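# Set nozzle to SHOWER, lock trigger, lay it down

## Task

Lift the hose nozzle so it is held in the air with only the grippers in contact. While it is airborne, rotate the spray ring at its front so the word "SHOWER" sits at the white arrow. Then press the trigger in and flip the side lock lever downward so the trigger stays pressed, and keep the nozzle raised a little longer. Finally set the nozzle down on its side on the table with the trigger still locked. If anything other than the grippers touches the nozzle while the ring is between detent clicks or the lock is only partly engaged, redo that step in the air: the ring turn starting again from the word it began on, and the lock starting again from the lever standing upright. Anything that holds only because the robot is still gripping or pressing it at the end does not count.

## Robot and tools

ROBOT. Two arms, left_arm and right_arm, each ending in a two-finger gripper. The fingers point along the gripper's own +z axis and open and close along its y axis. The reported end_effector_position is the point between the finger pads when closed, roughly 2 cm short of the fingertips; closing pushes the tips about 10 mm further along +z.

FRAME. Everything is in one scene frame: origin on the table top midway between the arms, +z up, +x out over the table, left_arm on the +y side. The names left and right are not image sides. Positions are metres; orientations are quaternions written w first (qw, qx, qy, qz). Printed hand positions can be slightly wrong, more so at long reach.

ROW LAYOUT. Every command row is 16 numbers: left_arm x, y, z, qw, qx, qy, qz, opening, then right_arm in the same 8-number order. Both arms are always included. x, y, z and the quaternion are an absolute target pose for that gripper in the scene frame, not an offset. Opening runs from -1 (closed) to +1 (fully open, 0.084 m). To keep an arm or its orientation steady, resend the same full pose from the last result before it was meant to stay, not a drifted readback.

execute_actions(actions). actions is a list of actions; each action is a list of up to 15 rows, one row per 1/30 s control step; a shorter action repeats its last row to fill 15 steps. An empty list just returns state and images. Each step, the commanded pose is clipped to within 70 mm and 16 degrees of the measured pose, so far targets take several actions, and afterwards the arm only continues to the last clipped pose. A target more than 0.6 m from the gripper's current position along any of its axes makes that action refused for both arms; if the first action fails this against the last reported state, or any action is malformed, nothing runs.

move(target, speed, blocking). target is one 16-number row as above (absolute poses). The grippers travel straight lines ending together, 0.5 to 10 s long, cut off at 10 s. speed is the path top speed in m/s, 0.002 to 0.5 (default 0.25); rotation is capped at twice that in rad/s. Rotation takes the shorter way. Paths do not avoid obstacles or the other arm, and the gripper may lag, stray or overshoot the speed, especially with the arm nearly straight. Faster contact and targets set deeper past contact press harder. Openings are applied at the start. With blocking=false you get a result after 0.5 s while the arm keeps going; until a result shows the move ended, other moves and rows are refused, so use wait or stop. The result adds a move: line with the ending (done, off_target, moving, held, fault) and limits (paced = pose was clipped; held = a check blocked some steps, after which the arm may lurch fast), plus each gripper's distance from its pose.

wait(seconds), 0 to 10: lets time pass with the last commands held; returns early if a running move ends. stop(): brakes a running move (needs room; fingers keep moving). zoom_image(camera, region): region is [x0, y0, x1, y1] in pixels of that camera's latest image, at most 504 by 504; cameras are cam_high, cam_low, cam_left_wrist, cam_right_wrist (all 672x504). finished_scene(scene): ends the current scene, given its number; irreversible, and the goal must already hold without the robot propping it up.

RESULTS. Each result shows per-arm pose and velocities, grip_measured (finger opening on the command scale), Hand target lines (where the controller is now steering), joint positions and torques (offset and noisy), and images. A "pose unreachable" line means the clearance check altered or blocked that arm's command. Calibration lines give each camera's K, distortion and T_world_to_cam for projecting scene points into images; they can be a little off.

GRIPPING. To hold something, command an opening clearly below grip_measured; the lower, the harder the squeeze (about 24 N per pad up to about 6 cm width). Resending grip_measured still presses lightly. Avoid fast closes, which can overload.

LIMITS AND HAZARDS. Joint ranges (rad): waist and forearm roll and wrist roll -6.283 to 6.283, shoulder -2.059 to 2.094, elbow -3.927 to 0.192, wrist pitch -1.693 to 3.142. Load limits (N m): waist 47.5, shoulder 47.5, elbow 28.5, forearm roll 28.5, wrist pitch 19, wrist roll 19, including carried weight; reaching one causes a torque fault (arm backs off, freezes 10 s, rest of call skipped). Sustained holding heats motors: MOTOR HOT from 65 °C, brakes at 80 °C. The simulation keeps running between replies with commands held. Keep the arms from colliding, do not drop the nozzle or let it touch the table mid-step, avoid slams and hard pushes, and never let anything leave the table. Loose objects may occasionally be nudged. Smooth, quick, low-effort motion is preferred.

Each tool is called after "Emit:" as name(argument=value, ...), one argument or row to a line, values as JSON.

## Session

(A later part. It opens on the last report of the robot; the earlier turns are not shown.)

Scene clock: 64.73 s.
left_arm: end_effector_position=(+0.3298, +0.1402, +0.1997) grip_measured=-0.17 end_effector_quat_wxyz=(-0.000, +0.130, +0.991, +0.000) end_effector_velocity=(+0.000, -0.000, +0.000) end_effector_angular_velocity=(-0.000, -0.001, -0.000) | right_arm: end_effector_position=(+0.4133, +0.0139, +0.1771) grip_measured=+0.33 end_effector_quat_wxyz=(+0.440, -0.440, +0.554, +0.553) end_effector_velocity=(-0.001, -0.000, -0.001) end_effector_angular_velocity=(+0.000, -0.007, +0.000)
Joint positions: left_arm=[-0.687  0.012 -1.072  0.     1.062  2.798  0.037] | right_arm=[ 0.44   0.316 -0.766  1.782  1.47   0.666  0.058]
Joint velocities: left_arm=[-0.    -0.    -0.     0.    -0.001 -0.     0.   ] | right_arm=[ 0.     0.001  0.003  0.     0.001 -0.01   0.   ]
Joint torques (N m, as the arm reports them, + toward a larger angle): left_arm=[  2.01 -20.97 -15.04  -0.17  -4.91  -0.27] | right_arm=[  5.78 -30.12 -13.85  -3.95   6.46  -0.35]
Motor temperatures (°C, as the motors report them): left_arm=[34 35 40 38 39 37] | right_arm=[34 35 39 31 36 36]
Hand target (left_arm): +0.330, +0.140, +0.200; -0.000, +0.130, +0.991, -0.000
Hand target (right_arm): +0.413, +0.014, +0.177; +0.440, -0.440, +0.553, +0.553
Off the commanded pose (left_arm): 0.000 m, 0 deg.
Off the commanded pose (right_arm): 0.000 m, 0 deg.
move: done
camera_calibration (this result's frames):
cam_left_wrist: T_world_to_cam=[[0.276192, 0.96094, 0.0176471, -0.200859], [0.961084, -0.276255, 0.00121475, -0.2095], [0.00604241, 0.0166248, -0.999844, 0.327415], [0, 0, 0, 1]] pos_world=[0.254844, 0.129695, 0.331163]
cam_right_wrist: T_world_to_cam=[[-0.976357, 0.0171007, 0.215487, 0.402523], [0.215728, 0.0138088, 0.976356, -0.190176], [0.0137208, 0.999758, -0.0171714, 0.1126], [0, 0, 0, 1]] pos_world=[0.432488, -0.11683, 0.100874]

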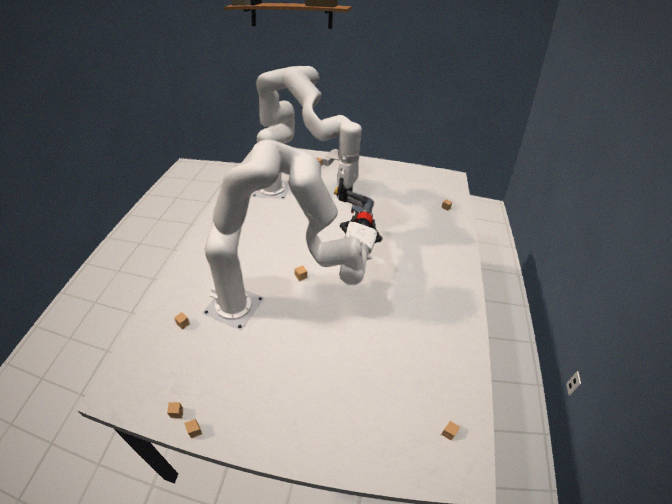

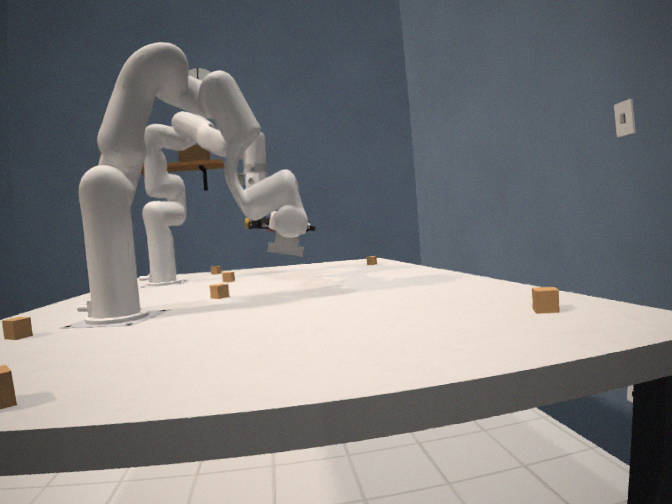

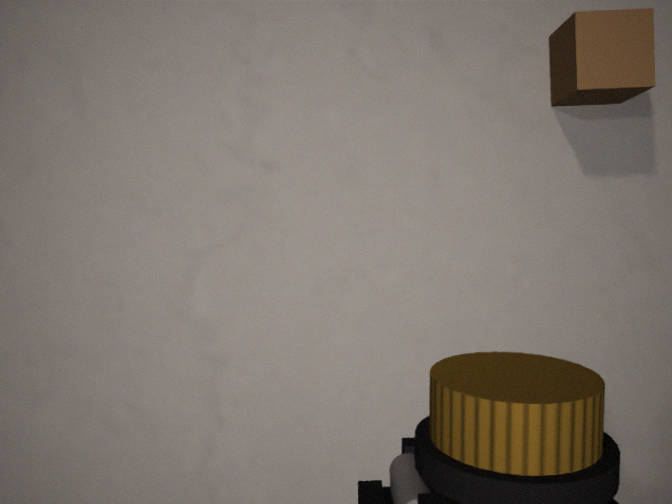

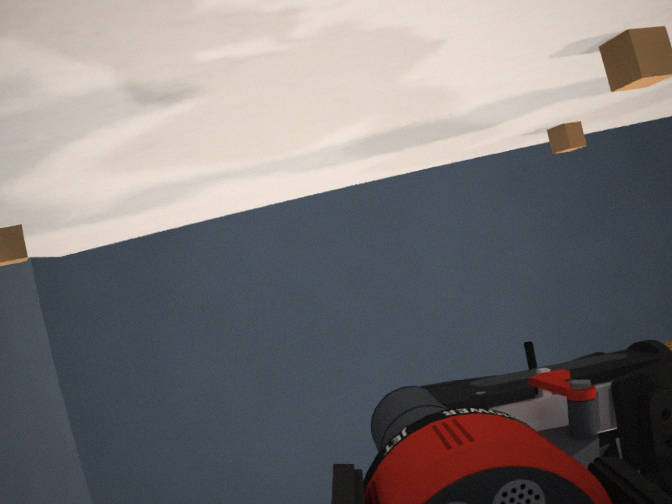

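Emit:
execute_actions(
  actions=[
    [[0.33,0.14,0.2,0,0.13,0.99,0,-1,0.418,0.014,0.178,0.44,-0.44,0.553,0.553,0.65]],
    [[0.33,0.14,0.2,0,0.13,0.99,0,-1,0.418,0.014,0.178,0.44,-0.44,0.553,0.553,0.35]],
    [[0.33,0.14,0.2,0,0.13,0.99,0,-1,0.418,0.014,0.178,0.44,-0.44,0.553,0.553,-0.3]],
  ],
)

Emit:
move(
  target=[0.33,0.14,0.2,0,0.13,0.99,0,-1,0.418,0.014,0.178,0.707,-0.707,0,0,-0.3],
  speed=0.2,
)

Emit:
move(
  target=[0.33,0.14,0.2,0,0.13,0.99,0,-1,0.418,0.014,0.178,0.707,-0.707,0,0,1],
)

Scene clock: 67.50 s.
left_arm: end_effector_position=(+0.3303, +0.1400, +0.2002) grip_measured=-0.17 end_effector_quat_wxyz=(+0.000, +0.130, +0.992, -0.000) end_effector_velocity=(+0.000, +0.000, -0.000) end_effector_angular_velocity=(-0.000, +0.001, +0.002) | right_arm: end_effector_position=(+0.4177, +0.0141, +0.1779) grip_measured=+0.33 end_effector_quat_wxyz=(+0.440, -0.440, +0.553, +0.554) end_effector_velocity=(+0.001, +0.000, +0.000) end_effector_angular_velocity=(+0.000, -0.001, -0.001)
Joint positions: left_arm=[-0.687  0.012 -1.073  0.     1.061  2.797  0.037] | right_arm=[ 0.438  0.324 -0.781  1.779  1.47   0.673  0.058]
Joint velocities: left_arm=[ 0.001  0.     0.001 -0.001  0.    -0.001  0.   ] | right_arm=[-0.     0.    -0.001  0.    -0.    -0.    -0.   ]
Joint torques (N m, as the arm reports them, + toward a larger angle): left_arm=[ -0.78 -22.83 -11.68  -0.85   0.01   0.59] | right_arm=[ -4.97 -28.25 -20.53   2.99   0.45  -0.19]
Motor temperatures (°C, as the motors report them): left_arm=[34 35 41 38 39 37] | right_arm=[34 35 39 31 36 36]
Hand target (left_arm): +0.330, +0.140, +0.200; -0.000, +0.130, +0.991, -0.000
Hand target (right_arm): +0.418, +0.014, +0.178; +0.440, -0.440, +0.553, +0.553
Off the commanded pose (left_arm): 0.000 m, 0 deg.
Off the commanded pose (right_arm): 0.000 m, 0 deg.
camera_calibration (this result's frames):
cam_left_wrist: T_world_to_cam=[[0.275506, 0.961149, 0.0170154, -0.200419], [0.961269, -0.275595, 0.00311804, -0.210594], [0.00768627, 0.0154974, -0.99985, 0.327532], [0, 0, 0, 1]] pos_world=[0.255136, 0.129518, 0.33155]
cam_right_wrist: T_world_to_cam=[[-0.976439, 0.0158668, 0.215211, 0.406768], [0.215433, 0.0139301, 0.976419, -0.191833], [0.0124947, 0.999777, -0.0170201, 0.112797], [0, 0, 0, 1]] pos_world=[0.437102, -0.116553, 0.101689]

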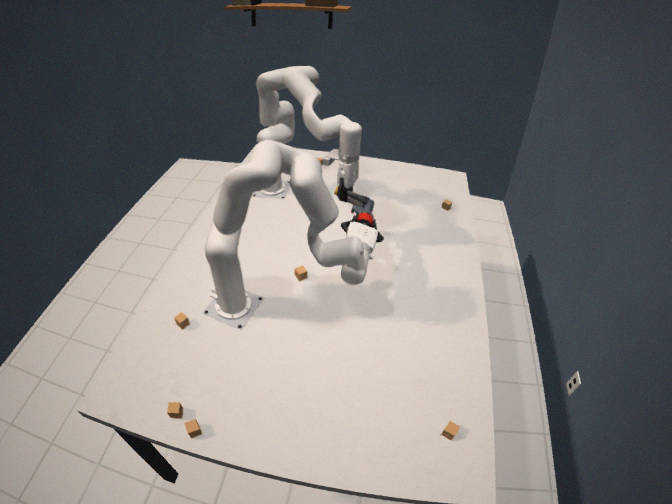

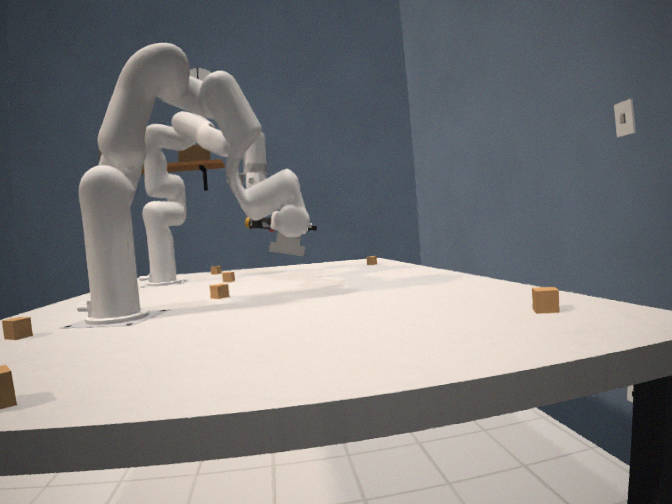

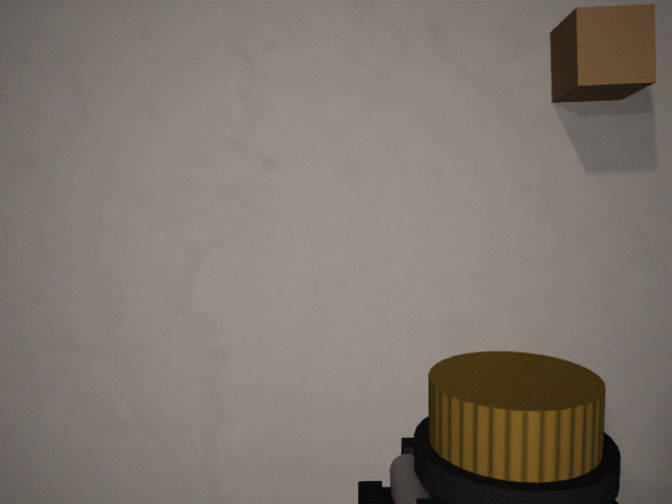

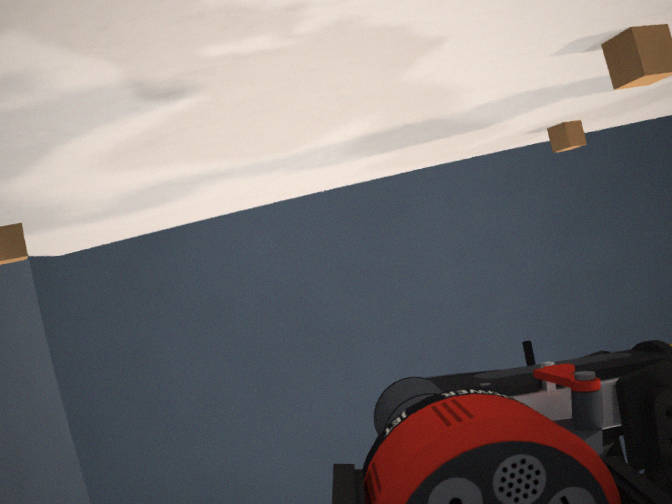

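Scene clock: 72.50 s.
left_arm: end_effector_position=(+0.3306, +0.1396, +0.2003) grip_measured=-0.17 end_effector_quat_wxyz=(+0.001, +0.130, +0.992, -0.001) end_effector_velocity=(+0.000, +0.001, -0.000) end_effector_angular_velocity=(+0.001, +0.000, +0.002) | right_arm: end_effector_position=(+0.4180, +0.0140, +0.1779) grip_measured=+0.32 end_effector_quat_wxyz=(+0.707, -0.707, +0.000, +0.000) end_effector_velocity=(+0.001, +0.000, +0.001) end_effector_angular_velocity=(+0.002, -0.012, -0.000)
Joint positions: left_arm=[-0.687  0.011 -1.073  0.     1.058  2.797  0.037] | right_arm=[ 0.438  0.324 -0.782  1.779  1.469 -1.123  0.058]
Joint velocities: left_arm=[ 0.002  0.    -0.     0.     0.     0.    -0.   ] | right_arm=[-0.    -0.    -0.001  0.001  0.001 -0.011 -0.   ]
Joint torques (N m, as the arm reports them, + toward a larger angle): left_arm=[  0.81 -20.79  -7.27  -0.09   4.41   0.67] | right_arm=[-12.23 -30.43 -24.     5.49  -1.47  -0.24]
Motor temperatures (°C, as the motors report them): left_arm=[34 35 40 38 39 37] | right_arm=[34 35 39 32 36 36]
Hand target (left_arm): +0.330, +0.140, +0.200; +0.000, +0.130, +0.991, -0.000
Hand target (right_arm): +0.418, +0.014, +0.178; +0.707, -0.707, +0.000, +0.000
Off the commanded pose (left_arm): 0.001 m, 0 deg.
Off the commanded pose (right_arm): 0.000 m, 0 deg.
move: done
camera_calibration (this result's frames):
cam_left_wrist: T_world_to_cam=[[0.275302, 0.96122, 0.0163044, -0.199938], [0.961311, -0.275416, 0.00515323, -0.211479], [0.00944387, 0.0142549, -0.999854, 0.327205], [0, 0, 0, 1]] pos_world=[0.25525, 0.129275, 0.331507]
cam_right_wrist: T_world_to_cam=[[0.00890345, 0.0160925, -0.999831, 0.211304], [-0.999866, 0.0138962, -0.0086801, 0.49135], [0.0137541, 0.999774, 0.016214, 0.10649], [0, 0, 0, 1]] pos_world=[0.487938, -0.116694, 0.213807]

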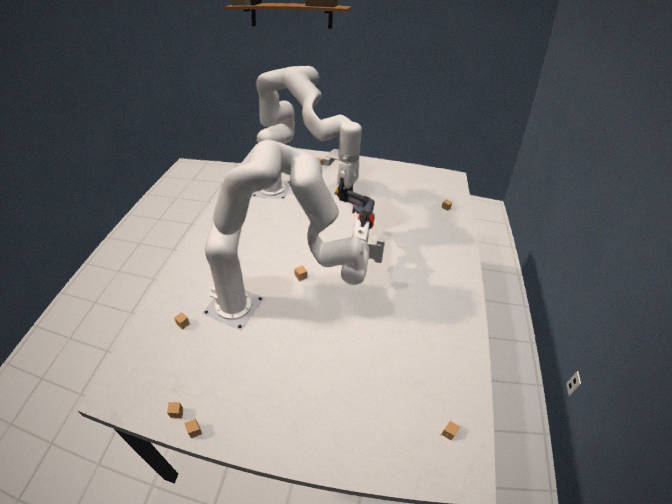

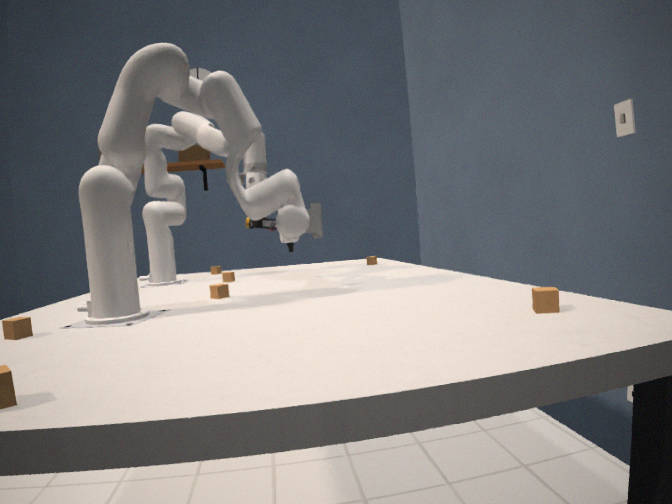

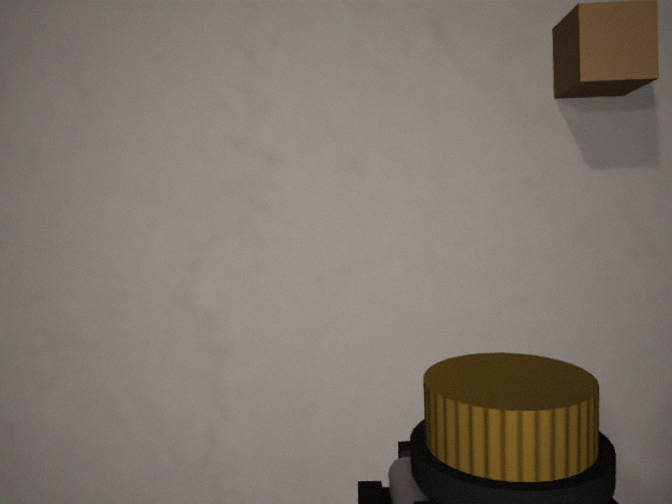

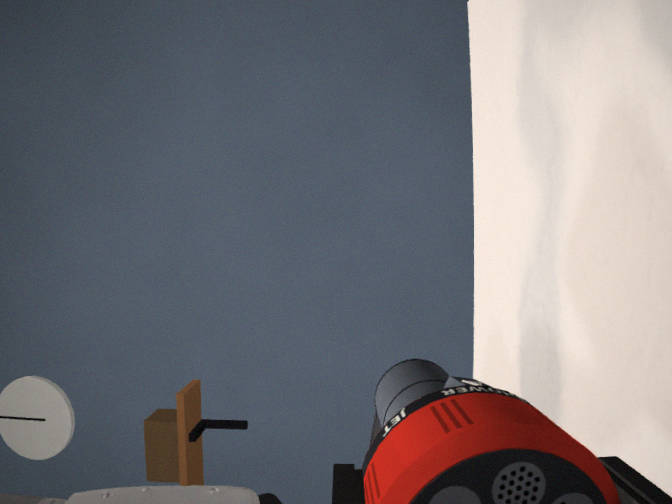

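Scene clock: 73.20 s.
left_arm: end_effector_position=(+0.3299, +0.1401, +0.1998) grip_measured=-0.17 end_effector_quat_wxyz=(-0.000, +0.130, +0.991, +0.000) end_effector_velocity=(+0.001, -0.001, +0.001) end_effector_angular_velocity=(-0.002, -0.002, -0.000) | right_arm: end_effector_position=(+0.4182, +0.0139, +0.1781) grip_measured=+1.00 end_effector_quat_wxyz=(+0.707, -0.707, +0.000, -0.000) end_effector_velocity=(-0.000, +0.001, +0.000) end_effector_angular_velocity=(+0.001, -0.002, +0.003)
Joint positions: left_arm=[-0.687  0.012 -1.073  0.     1.061  2.798  0.037] | right_arm=[ 0.437  0.324 -0.782  1.779  1.469 -1.124  0.084]
Joint velocities: left_arm=[-0.001 -0.    -0.002 -0.001 -0.001  0.     0.   ] | right_arm=[ 0.002  0.    -0.002 -0.001  0.001 -0.     0.   ]
Joint torques (N m, as the arm reports them, + toward a larger angle): left_arm=[  1.7  -22.52 -12.88  -0.38  -1.5   -0.41] | right_arm=[ -2.29 -28.28 -16.62   0.41   1.89  -0.23]
Motor temperatures (°C, as the motors report them): left_arm=[34 35 40 38 39 37] | right_arm=[34 35 39 32 36 36]
Hand target (left_arm): +0.330, +0.140, +0.200; -0.000, +0.130, +0.991, -0.000
Hand target (right_arm): +0.418, +0.014, +0.178; +0.707, -0.707, +0.000, -0.000
Off the commanded pose (left_arm): 0.000 m, 0 deg.
Off the commanded pose (right_arm): 0.000 m, 0 deg.
move: done
camera_calibration (this result's frames):
cam_left_wrist: T_world_to_cam=[[0.276264, 0.960924, 0.0173981, -0.200711], [0.961059, -0.276336, 0.00184707, -0.209772], [0.00658261, 0.0162103, -0.999847, 0.327431], [0, 0, 0, 1]] pos_world=[0.254897, 0.129593, 0.33126]
cam_right_wrist: T_world_to_cam=[[0.0101954, 0.0164578, -0.999813, 0.210936], [-0.99985, 0.0141794, -0.00996237, 0.491723], [0.0140128, 0.999764, 0.0165999, 0.106358], [0, 0, 0, 1]] pos_world=[0.488009, -0.116777, 0.21403]

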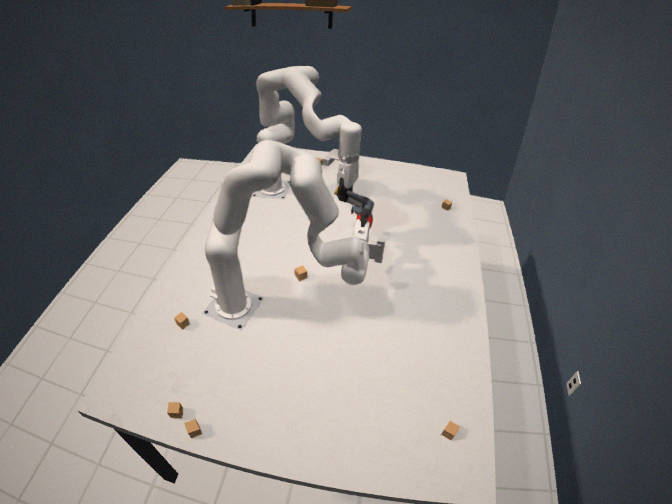

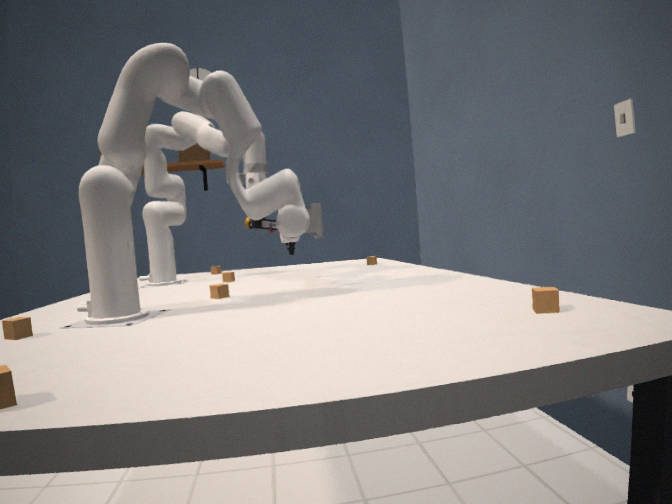

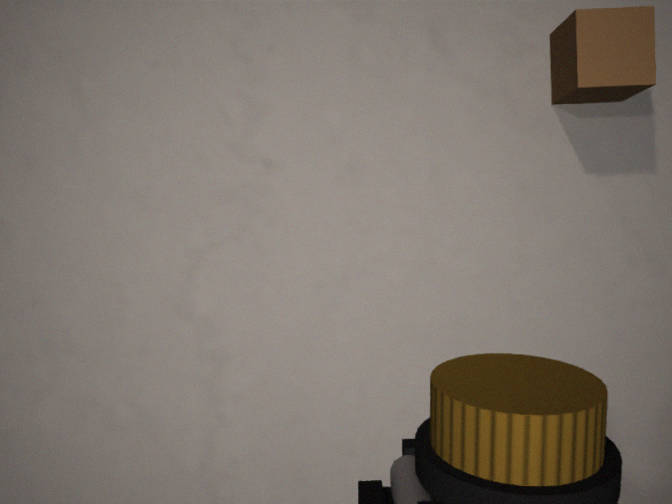

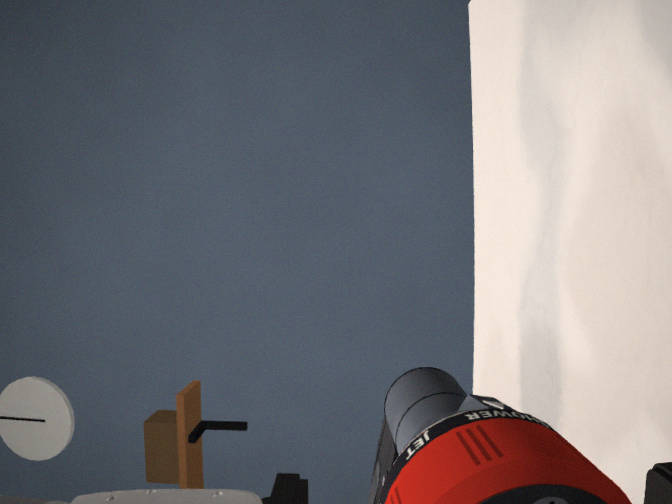

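Emit:
move(
  target=[0.33,0.14,0.2,0,0.13,0.99,0,-1,0.4,-0.2,0.1,0.707,-0.707,0,0,1],
  speed=0.15,
)

Emit:
move(
  target=[0.45,0.14,0.1,0,0.55,0.835,0,-1,0.4,-0.2,0.1,0.707,-0.707,0,0,1],
  speed=0.2,
)

Scene clock: 76.17 s.
left_arm: end_effector_position=(+0.3300, +0.1400, +0.2000) grip_measured=-0.17 end_effector_quat_wxyz=(+0.000, +0.130, +0.991, +0.000) end_effector_velocity=(+0.000, -0.000, +0.000) end_effector_angular_velocity=(-0.000, -0.000, -0.000) | right_arm: end_effector_position=(+0.4008, -0.1997, +0.1000) grip_measured=+1.00 end_effector_quat_wxyz=(+0.707, -0.707, -0.000, +0.000) end_effector_velocity=(+0.000, -0.003, -0.001) end_effector_angular_velocity=(+0.000, -0.001, +0.001)
Joint positions: left_arm=[-0.687  0.012 -1.073  0.     1.061  2.798  0.037] | right_arm=[-0.153  0.566 -0.86   1.225  1.672 -1.294  0.084]
Joint velocities: left_arm=[-0. -0. -0. -0. -0.  0. -0.] | right_arm=[-0.006  0.005 -0.006 -0.006  0.002 -0.     0.   ]
Joint torques (N m, as the arm reports them, + toward a larger angle): left_arm=[  1.79 -22.62 -13.06  -0.43  -1.48  -0.43] | right_arm=[ -2.03 -28.97 -11.77   0.36   2.01  -0.12]
Motor temperatures (°C, as the motors report them): left_arm=[34 35 40 38 39 37] | right_arm=[34 35 39 31 36 36]
Hand target (left_arm): +0.330, +0.140, +0.200; +0.000, +0.130, +0.991, +0.000
Hand target (right_arm): +0.401, -0.200, +0.100; +0.707, -0.707, +0.000, +0.000
Off the commanded pose (left_arm): 0.000 m, 0 deg.
Off the commanded pose (right_arm): 0.001 m, 0 deg.
move: done
camera_calibration (this result's frames):
cam_left_wrist: T_world_to_cam=[[0.276225, 0.960938, 0.0172463, -0.200639], [0.961068, -0.276303, 0.0022812, -0.209991], [0.00695729, 0.0159447, -0.999849, 0.327496], [0, 0, 0, 1]] pos_world=[0.254958, 0.129559, 0.331386]
cam_right_wrist: T_world_to_cam=[[0.0100777, 0.015609, -0.999827, 0.136452], [-0.999859, 0.0135582, -0.00986634, 0.476501], [0.0134018, 0.999786, 0.0157434, 0.321784], [0, 0, 0, 1]] pos_world=[0.470747, -0.330306, 0.136064]

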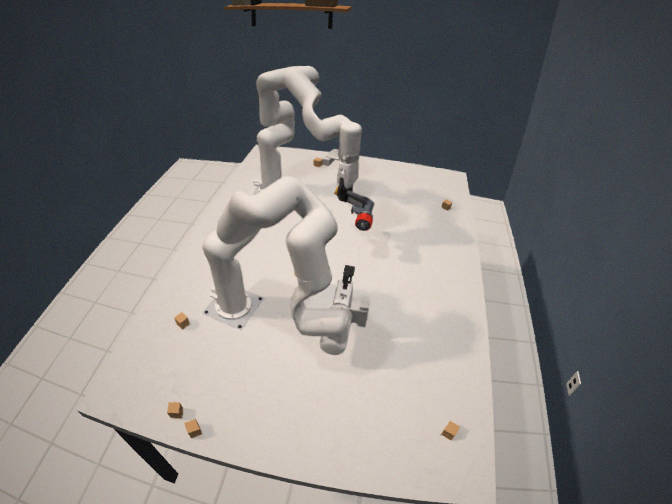

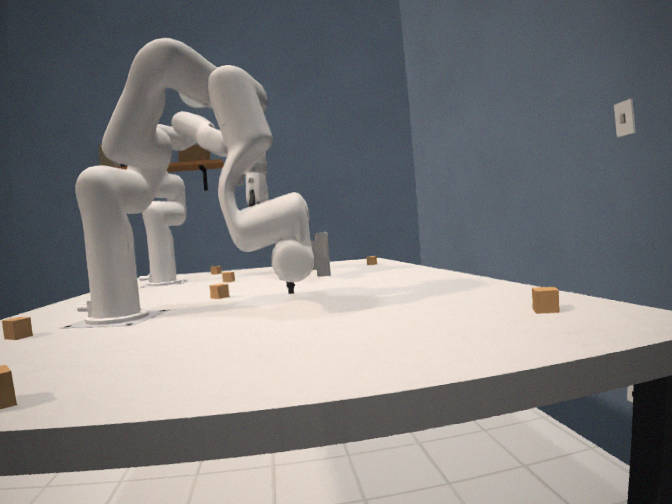

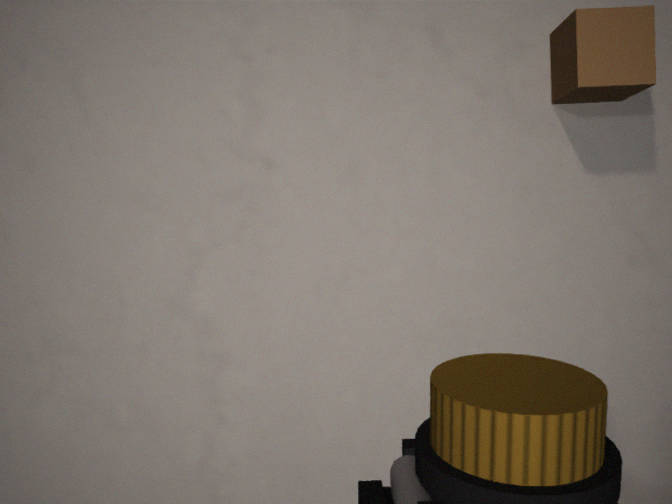

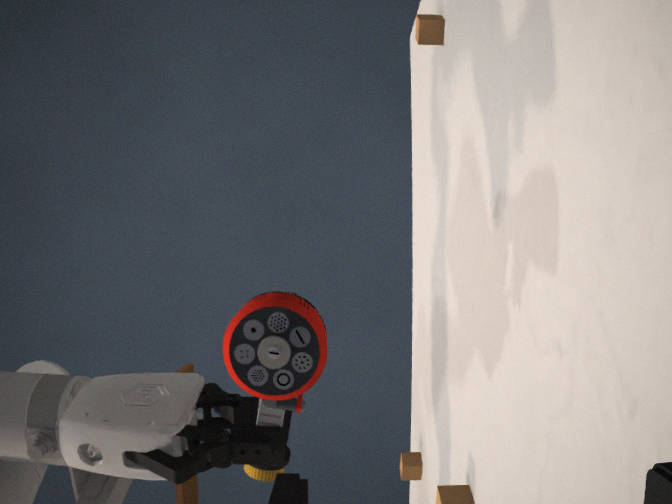

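Scene clock: 78.93 s.
left_arm: end_effector_position=(+0.4502, +0.1398, +0.1006) grip_measured=-0.17 end_effector_quat_wxyz=(+0.000, +0.550, +0.835, +0.000) end_effector_velocity=(+0.000, -0.000, -0.002) end_effector_angular_velocity=(+0.000, +0.005, -0.011) | right_arm: end_effector_position=(+0.4000, -0.2000, +0.1000) grip_measured=+1.00 end_effector_quat_wxyz=(+0.707, -0.707, +0.000, -0.000) end_effector_velocity=(+0.001, -0.000, +0.000) end_effector_angular_velocity=(-0.001, -0.002, +0.000)
Joint positions: left_arm=[-0.568  0.469 -1.394  0.001  0.924  3.819  0.037] | right_arm=[-0.155  0.565 -0.858  1.224  1.673 -1.296  0.084]
Joint velocities: left_arm=[ 0.001  0.008 -0.007 -0.003  0.004  0.013 -0.   ] | right_arm=[-0.    -0.001 -0.001 -0.     0.     0.     0.   ]
Joint torques (N m, as the arm reports them, + toward a larger angle): left_arm=[  1.72 -31.17 -12.37  -0.37  -1.42  -0.49] | right_arm=[ -2.83 -29.06 -12.12   0.29   2.03  -0.26]
Motor temperatures (°C, as the motors report them): left_arm=[34 35 41 38 39 37] | right_arm=[34 35 39 31 36 36]
Hand target (left_arm): +0.450, +0.140, +0.100; -0.000, +0.550, +0.835, +0.000
Hand target (right_arm): +0.400, -0.200, +0.100; +0.707, -0.707, +0.000, -0.000
Off the commanded pose (left_arm): 0.001 m, 0 deg.
Off the commanded pose (right_arm): 0.000 m, 0 deg.
move: done
camera_calibration (this result's frames):
cam_left_wrist: T_world_to_cam=[[0.925506, 0.378292, 0.0182803, -0.442843], [0.378315, -0.925674, 0.00228295, 0.0277852], [0.0177852, 0.00480282, -0.99983, 0.223962], [0, 0, 0, 1]] pos_world=[0.395359, 0.192168, 0.231956]
cam_right_wrist: T_world_to_cam=[[0.0100529, 0.0164648, -0.999814, 0.136661], [-0.999856, 0.0138082, -0.00982598, 0.475737], [0.0136438, 0.999769, 0.0166012, 0.321916], [0, 0, 0, 1]] pos_world=[0.469903, -0.33066, 0.135966]

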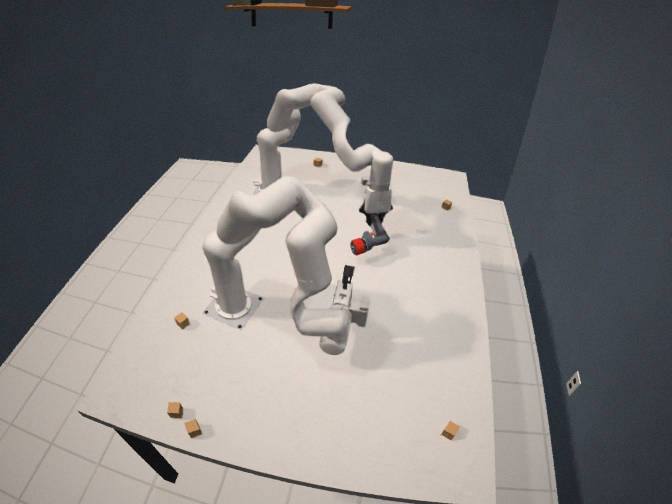

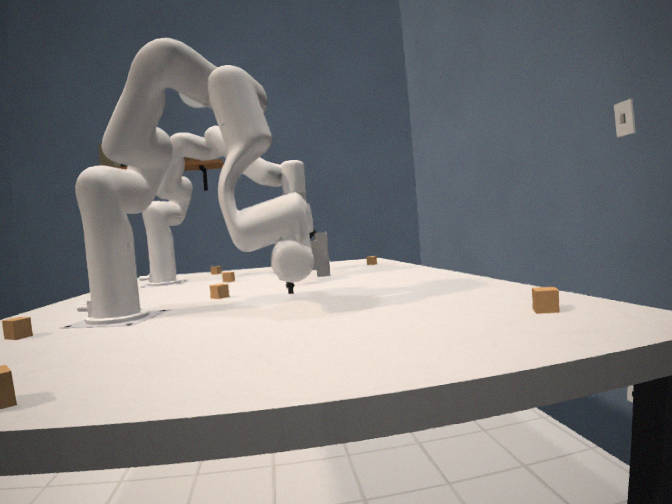

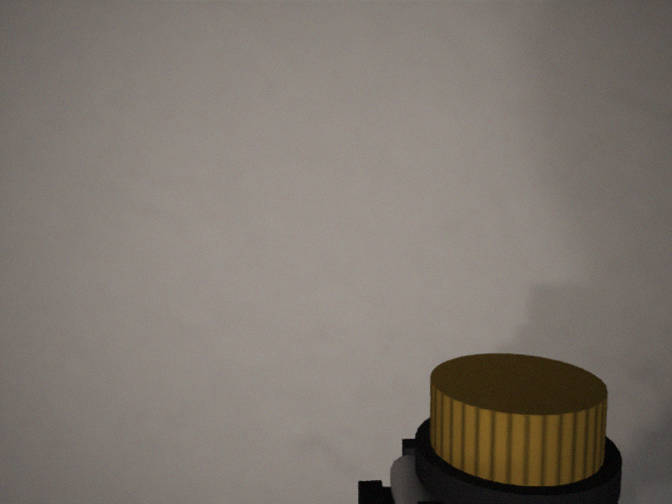

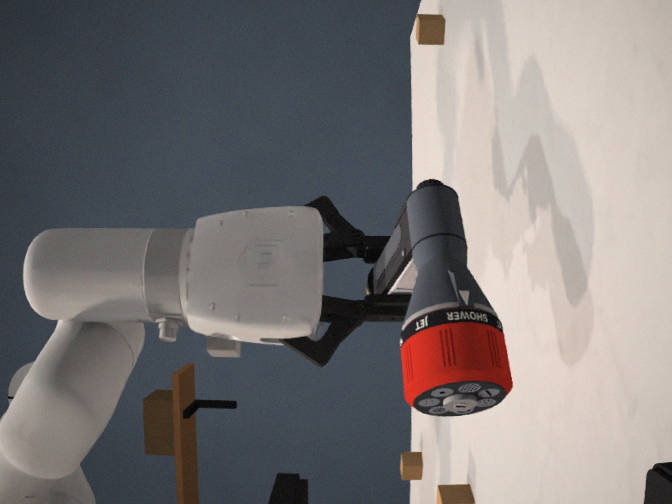

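Aligned. Lay down.

Emit:
move(
  target=[0.45,0.14,0.036,0,0.55,0.835,0,-1,0.4,-0.2,0.1,0.707,-0.707,0,0,1],
  speed=0.025,
)

Emit:
execute_actions(
  actions=[
    [[0.45,0.14,0.036,0,0.55,0.835,0,0.0,0.4,-0.2,0.1,0.707,-0.707,0,0,1]],
    [[0.45,0.14,0.036,0,0.55,0.835,0,0.7,0.4,-0.2,0.1,0.707,-0.707,0,0,1]],
  ],
)

Emit:
move(
  target=[0.47,0.10,0.2,0,0.55,0.835,0,0.7,0.4,-0.2,0.1,0.707,-0.707,0,0,1],
  speed=0.15,
)

Scene clock: 83.47 s.
left_arm: end_effector_position=(+0.4501, +0.1399, +0.0362) grip_measured=-0.17 end_effector_quat_wxyz=(-0.000, +0.550, +0.835, +0.000) end_effector_velocity=(+0.001, +0.000, -0.001) end_effector_angular_velocity=(-0.001, -0.002, +0.001) | right_arm: end_effector_position=(+0.4000, -0.2000, +0.1000) grip_measured=+1.00 end_effector_quat_wxyz=(+0.707, -0.707, +0.000, -0.000) end_effector_velocity=(-0.001, +0.000, -0.000) end_effector_angular_velocity=(+0.001, +0.002, -0.000)
Joint positions: left_arm=[-0.567  0.578 -1.36   0.     0.782  3.821  0.037] | right_arm=[-0.155  0.565 -0.858  1.224  1.673 -1.296  0.084]
Joint velocities: left_arm=[ 0.001  0.003 -0.001 -0.    -0.005  0.     0.   ] | right_arm=[-0.     0.001  0.001  0.    -0.     0.    -0.   ]
Joint torques (N m, as the arm reports them, + toward a larger angle): left_arm=[  1.41 -29.57 -10.83  -0.32  -1.19  -0.46] | right_arm=[ -2.62 -29.01 -12.27   0.13   1.95  -0.32]
Motor temperatures (°C, as the motors report them): left_arm=[34 35 41 38 39 37] | right_arm=[34 36 38 31 36 36]
Hand target (left_arm): +0.450, +0.140, +0.036; -0.000, +0.550, +0.835, +0.000
Hand target (right_arm): +0.400, -0.200, +0.100; +0.707, -0.707, +0.000, -0.000
Off the commanded pose (left_arm): 0.000 m, 0 deg.
Off the commanded pose (right_arm): 0.000 m, 0 deg.
move: done
camera_calibration (this result's frames):
cam_left_wrist: T_world_to_cam=[[0.925905, 0.377363, 0.0172142, -0.441655], [0.377383, -0.926055, 0.00221837, 0.0285875], [0.0167785, 0.00444235, -0.999849, 0.16012], [0, 0, 0, 1]] pos_world=[0.395455, 0.192426, 0.167636]
cam_right_wrist: T_world_to_cam=[[0.0100528, 0.0164684, -0.999814, 0.136663], [-0.999856, 0.0138077, -0.00982582, 0.475735], [0.0136434, 0.999769, 0.0166048, 0.321913], [0, 0, 0, 1]] pos_world=[0.469901, -0.330658, 0.135967]

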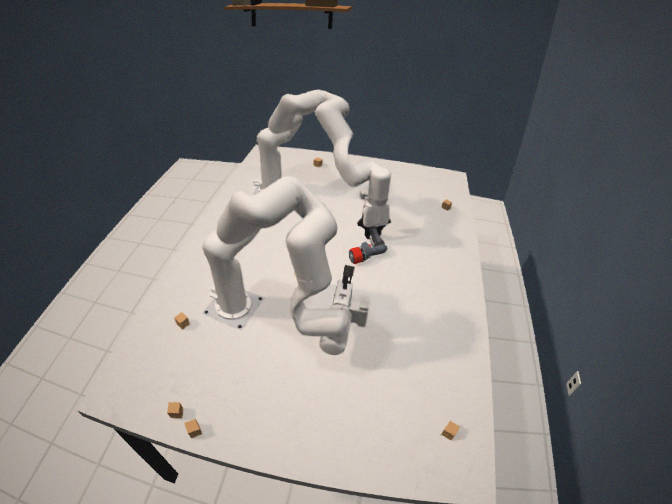

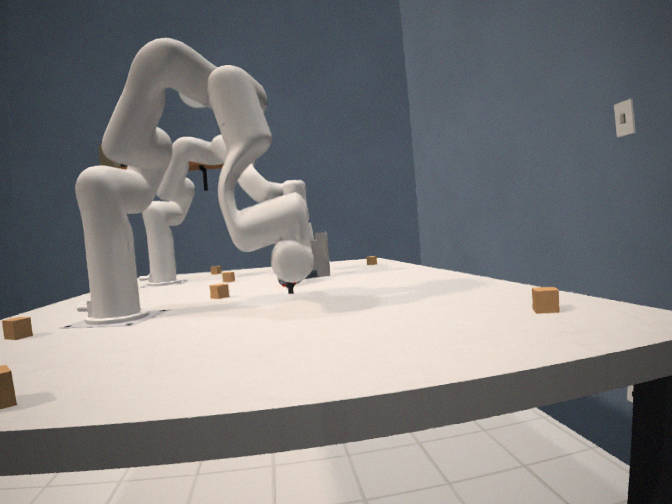

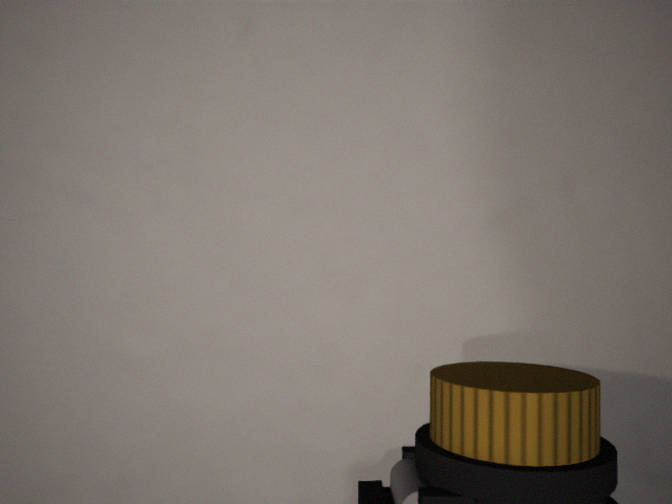

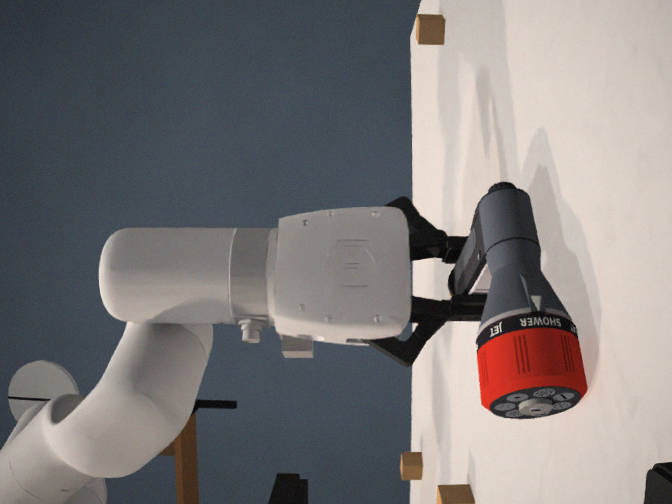

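Scene clock: 84.47 s.
left_arm: end_effector_position=(+0.4500, +0.1400, +0.0360) grip_measured=+0.69 end_effector_quat_wxyz=(+0.000, +0.550, +0.835, +0.000) end_effector_velocity=(+0.000, +0.000, -0.000) end_effector_angular_velocity=(+0.000, +0.000, +0.000) | right_arm: end_effector_position=(+0.4000, -0.2000, +0.1000) grip_measured=+1.00 end_effector_quat_wxyz=(+0.707, -0.707, -0.000, +0.000) end_effector_velocity=(-0.001, +0.000, -0.000) end_effector_angular_velocity=(+0.001, +0.002, -0.000)
Joint positions: left_arm=[-0.567  0.578 -1.359  0.     0.781  3.821  0.073] | right_arm=[-0.155  0.565 -0.858  1.224  1.673 -1.296  0.084]
Joint velocities: left_arm=[ 0.     0.    -0.     0.     0.     0.     0.001] | right_arm=[-0.     0.     0.001  0.     0.     0.    -0.   ]
Joint torques (N m, as the arm reports them, + toward a larger angle): left_arm=[  1.97 -30.23 -10.78  -0.38  -1.1   -0.41] | right_arm=[ -2.55 -28.78 -12.28  -0.05   1.86  -0.15]
Motor temperatures (°C, as the motors report them): left_arm=[34 35 41 38 39 37] | right_arm=[34 36 38 31 36 36]
Hand target (left_arm): +0.450, +0.140, +0.036; -0.000, +0.550, +0.835, +0.000
Hand target (right_arm): +0.400, -0.200, +0.100; +0.707, -0.707, +0.000, +0.000
Off the commanded pose (left_arm): 0.000 m, 0 deg.
Off the commanded pose (right_arm): 0.000 m, 0 deg.
camera_calibration (this result's frames):
cam_left_wrist: T_world_to_cam=[[0.92586, 0.377471, 0.0172832, -0.441628], [0.37749, -0.926011, 0.00231286, 0.0286183], [0.0168775, 0.00438285, -0.999848, 0.159861], [0, 0, 0, 1]] pos_world=[0.395385, 0.192502, 0.167404]
cam_right_wrist: T_world_to_cam=[[0.0100529, 0.0164683, -0.999814, 0.136663], [-0.999856, 0.0138074, -0.00982588, 0.475735], [0.013643, 0.999769, 0.0166048, 0.321913], [0, 0, 0, 1]] pos_world=[0.469901, -0.330658, 0.135967]

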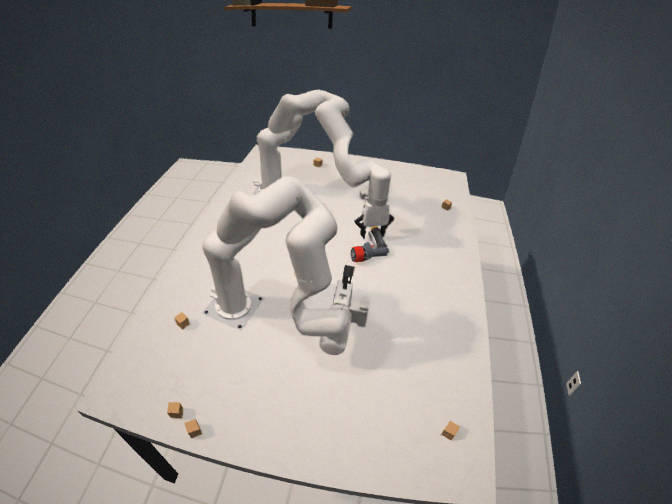

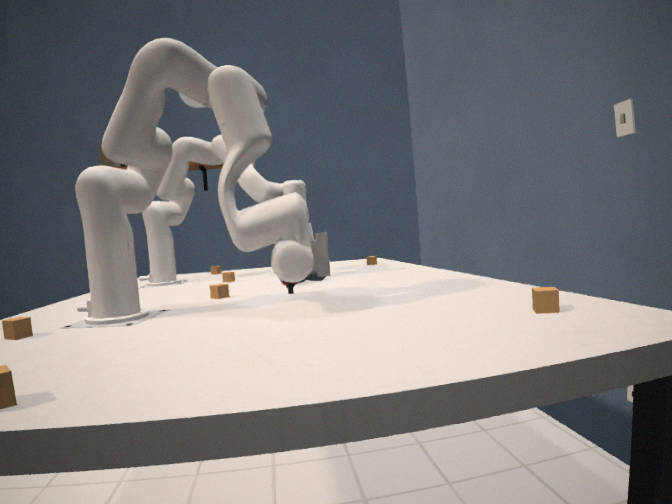

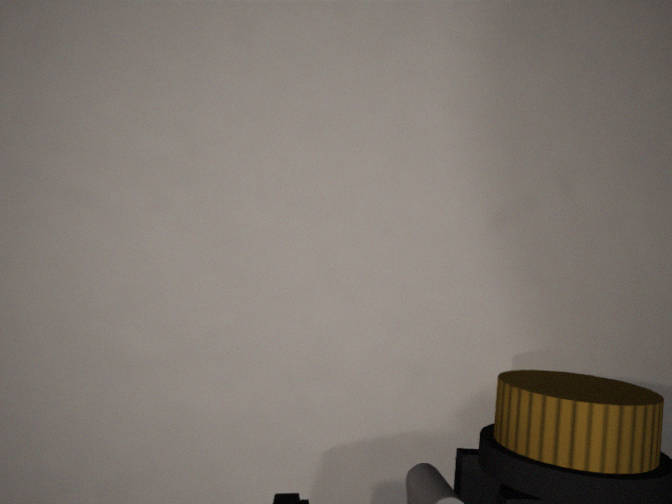

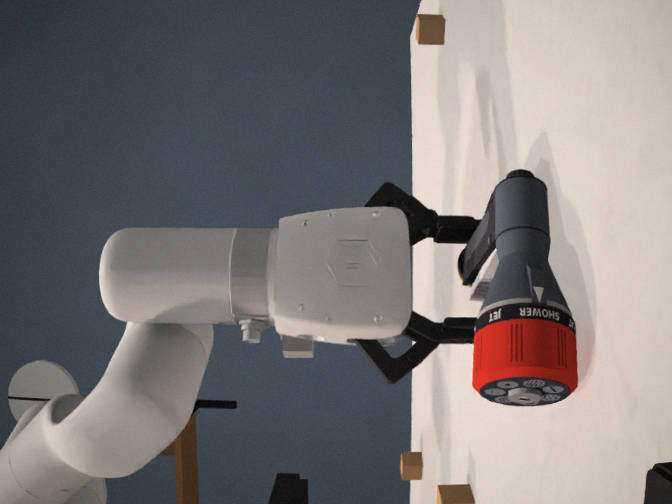

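Scene clock: 86.07 s.
left_arm: end_effector_position=(+0.4694, +0.1004, +0.1991) grip_measured=+0.70 end_effector_quat_wxyz=(-0.000, +0.550, +0.835, -0.000) end_effector_velocity=(+0.002, -0.002, +0.006) end_effector_angular_velocity=(-0.001, -0.001, +0.000) | right_arm: end_effector_position=(+0.4000, -0.2000, +0.1000) grip_measured=+1.00 end_effector_quat_wxyz=(+0.707, -0.707, +0.000, -0.000) end_effector_velocity=(-0.000, +0.000, -0.000) end_effector_angular_velocity=(+0.000, +0.001, -0.000)
Joint positions: left_arm=[-0.61   0.502 -1.737 -0.     1.235  3.779  0.073] | right_arm=[-0.155  0.565 -0.858  1.224  1.673 -1.296  0.084]
Joint velocities: left_arm=[-0.001  0.007 -0.029 -0.     0.021 -0.001  0.   ] | right_arm=[ 0.     0.001  0.001  0.    -0.    -0.     0.   ]
Joint torques (N m, as the arm reports them, + toward a larger angle): left_arm=[  1.77 -30.73 -12.18  -0.31  -1.14  -0.33] | right_arm=[ -2.73 -29.39 -12.05   0.09   2.08  -0.38]
Motor temperatures (°C, as the motors report them): left_arm=[34 35 41 38 39 37] | right_arm=[34 36 38 31 36 36]
Hand target (left_arm): +0.470, +0.100, +0.200; +0.000, +0.550, +0.835, -0.000
Hand target (right_arm): +0.400, -0.200, +0.100; +0.707, -0.707, +0.000, +0.000
Off the commanded pose (left_arm): 0.001 m, 0 deg.
Off the commanded pose (right_arm): 0.000 m, 0 deg.
move: done
camera_calibration (this result's frames):
cam_left_wrist: T_world_to_cam=[[0.925871, 0.377472, 0.0166601, -0.447321], [0.377494, -0.92601, 0.00190774, -0.0157212], [0.0161475, 0.00452275, -0.999859, 0.32311], [0, 0, 0, 1]] pos_world=[0.414879, 0.152831, 0.330547]
cam_right_wrist: T_world_to_cam=[[0.0100529, 0.0164684, -0.999814, 0.136663], [-0.999856, 0.0138077, -0.00982585, 0.475735], [0.0136433, 0.999769, 0.0166048, 0.321913], [0, 0, 0, 1]] pos_world=[0.469901, -0.330658, 0.135967]

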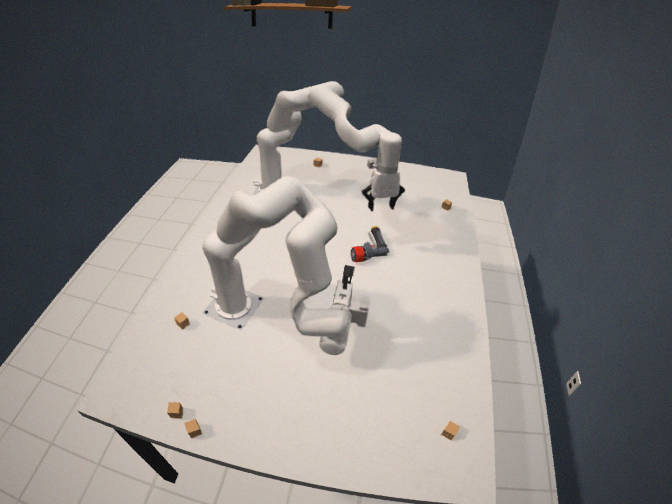

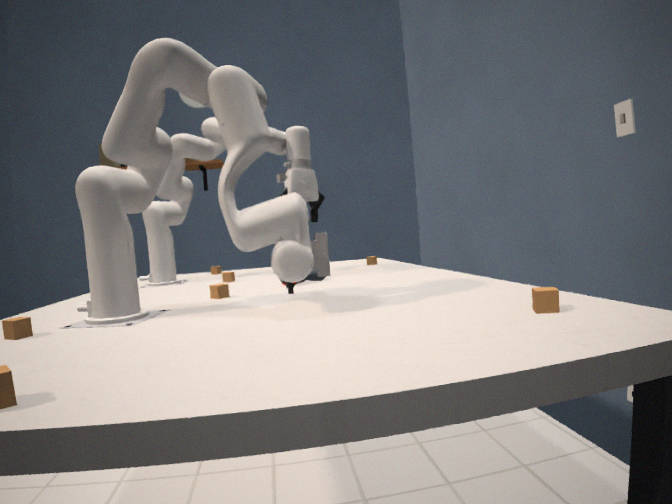

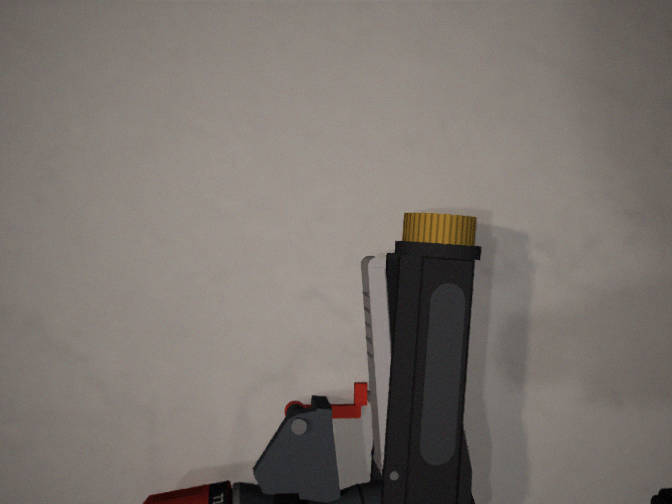

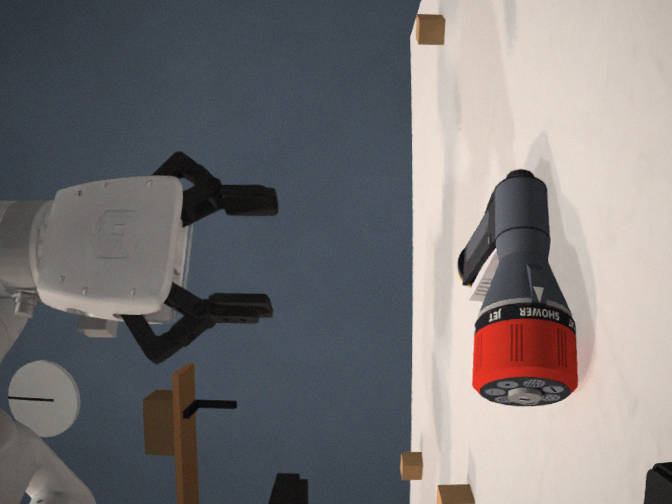

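Emit:
finished_scene(
  scene=1,
)

The scene is finished: the task was done.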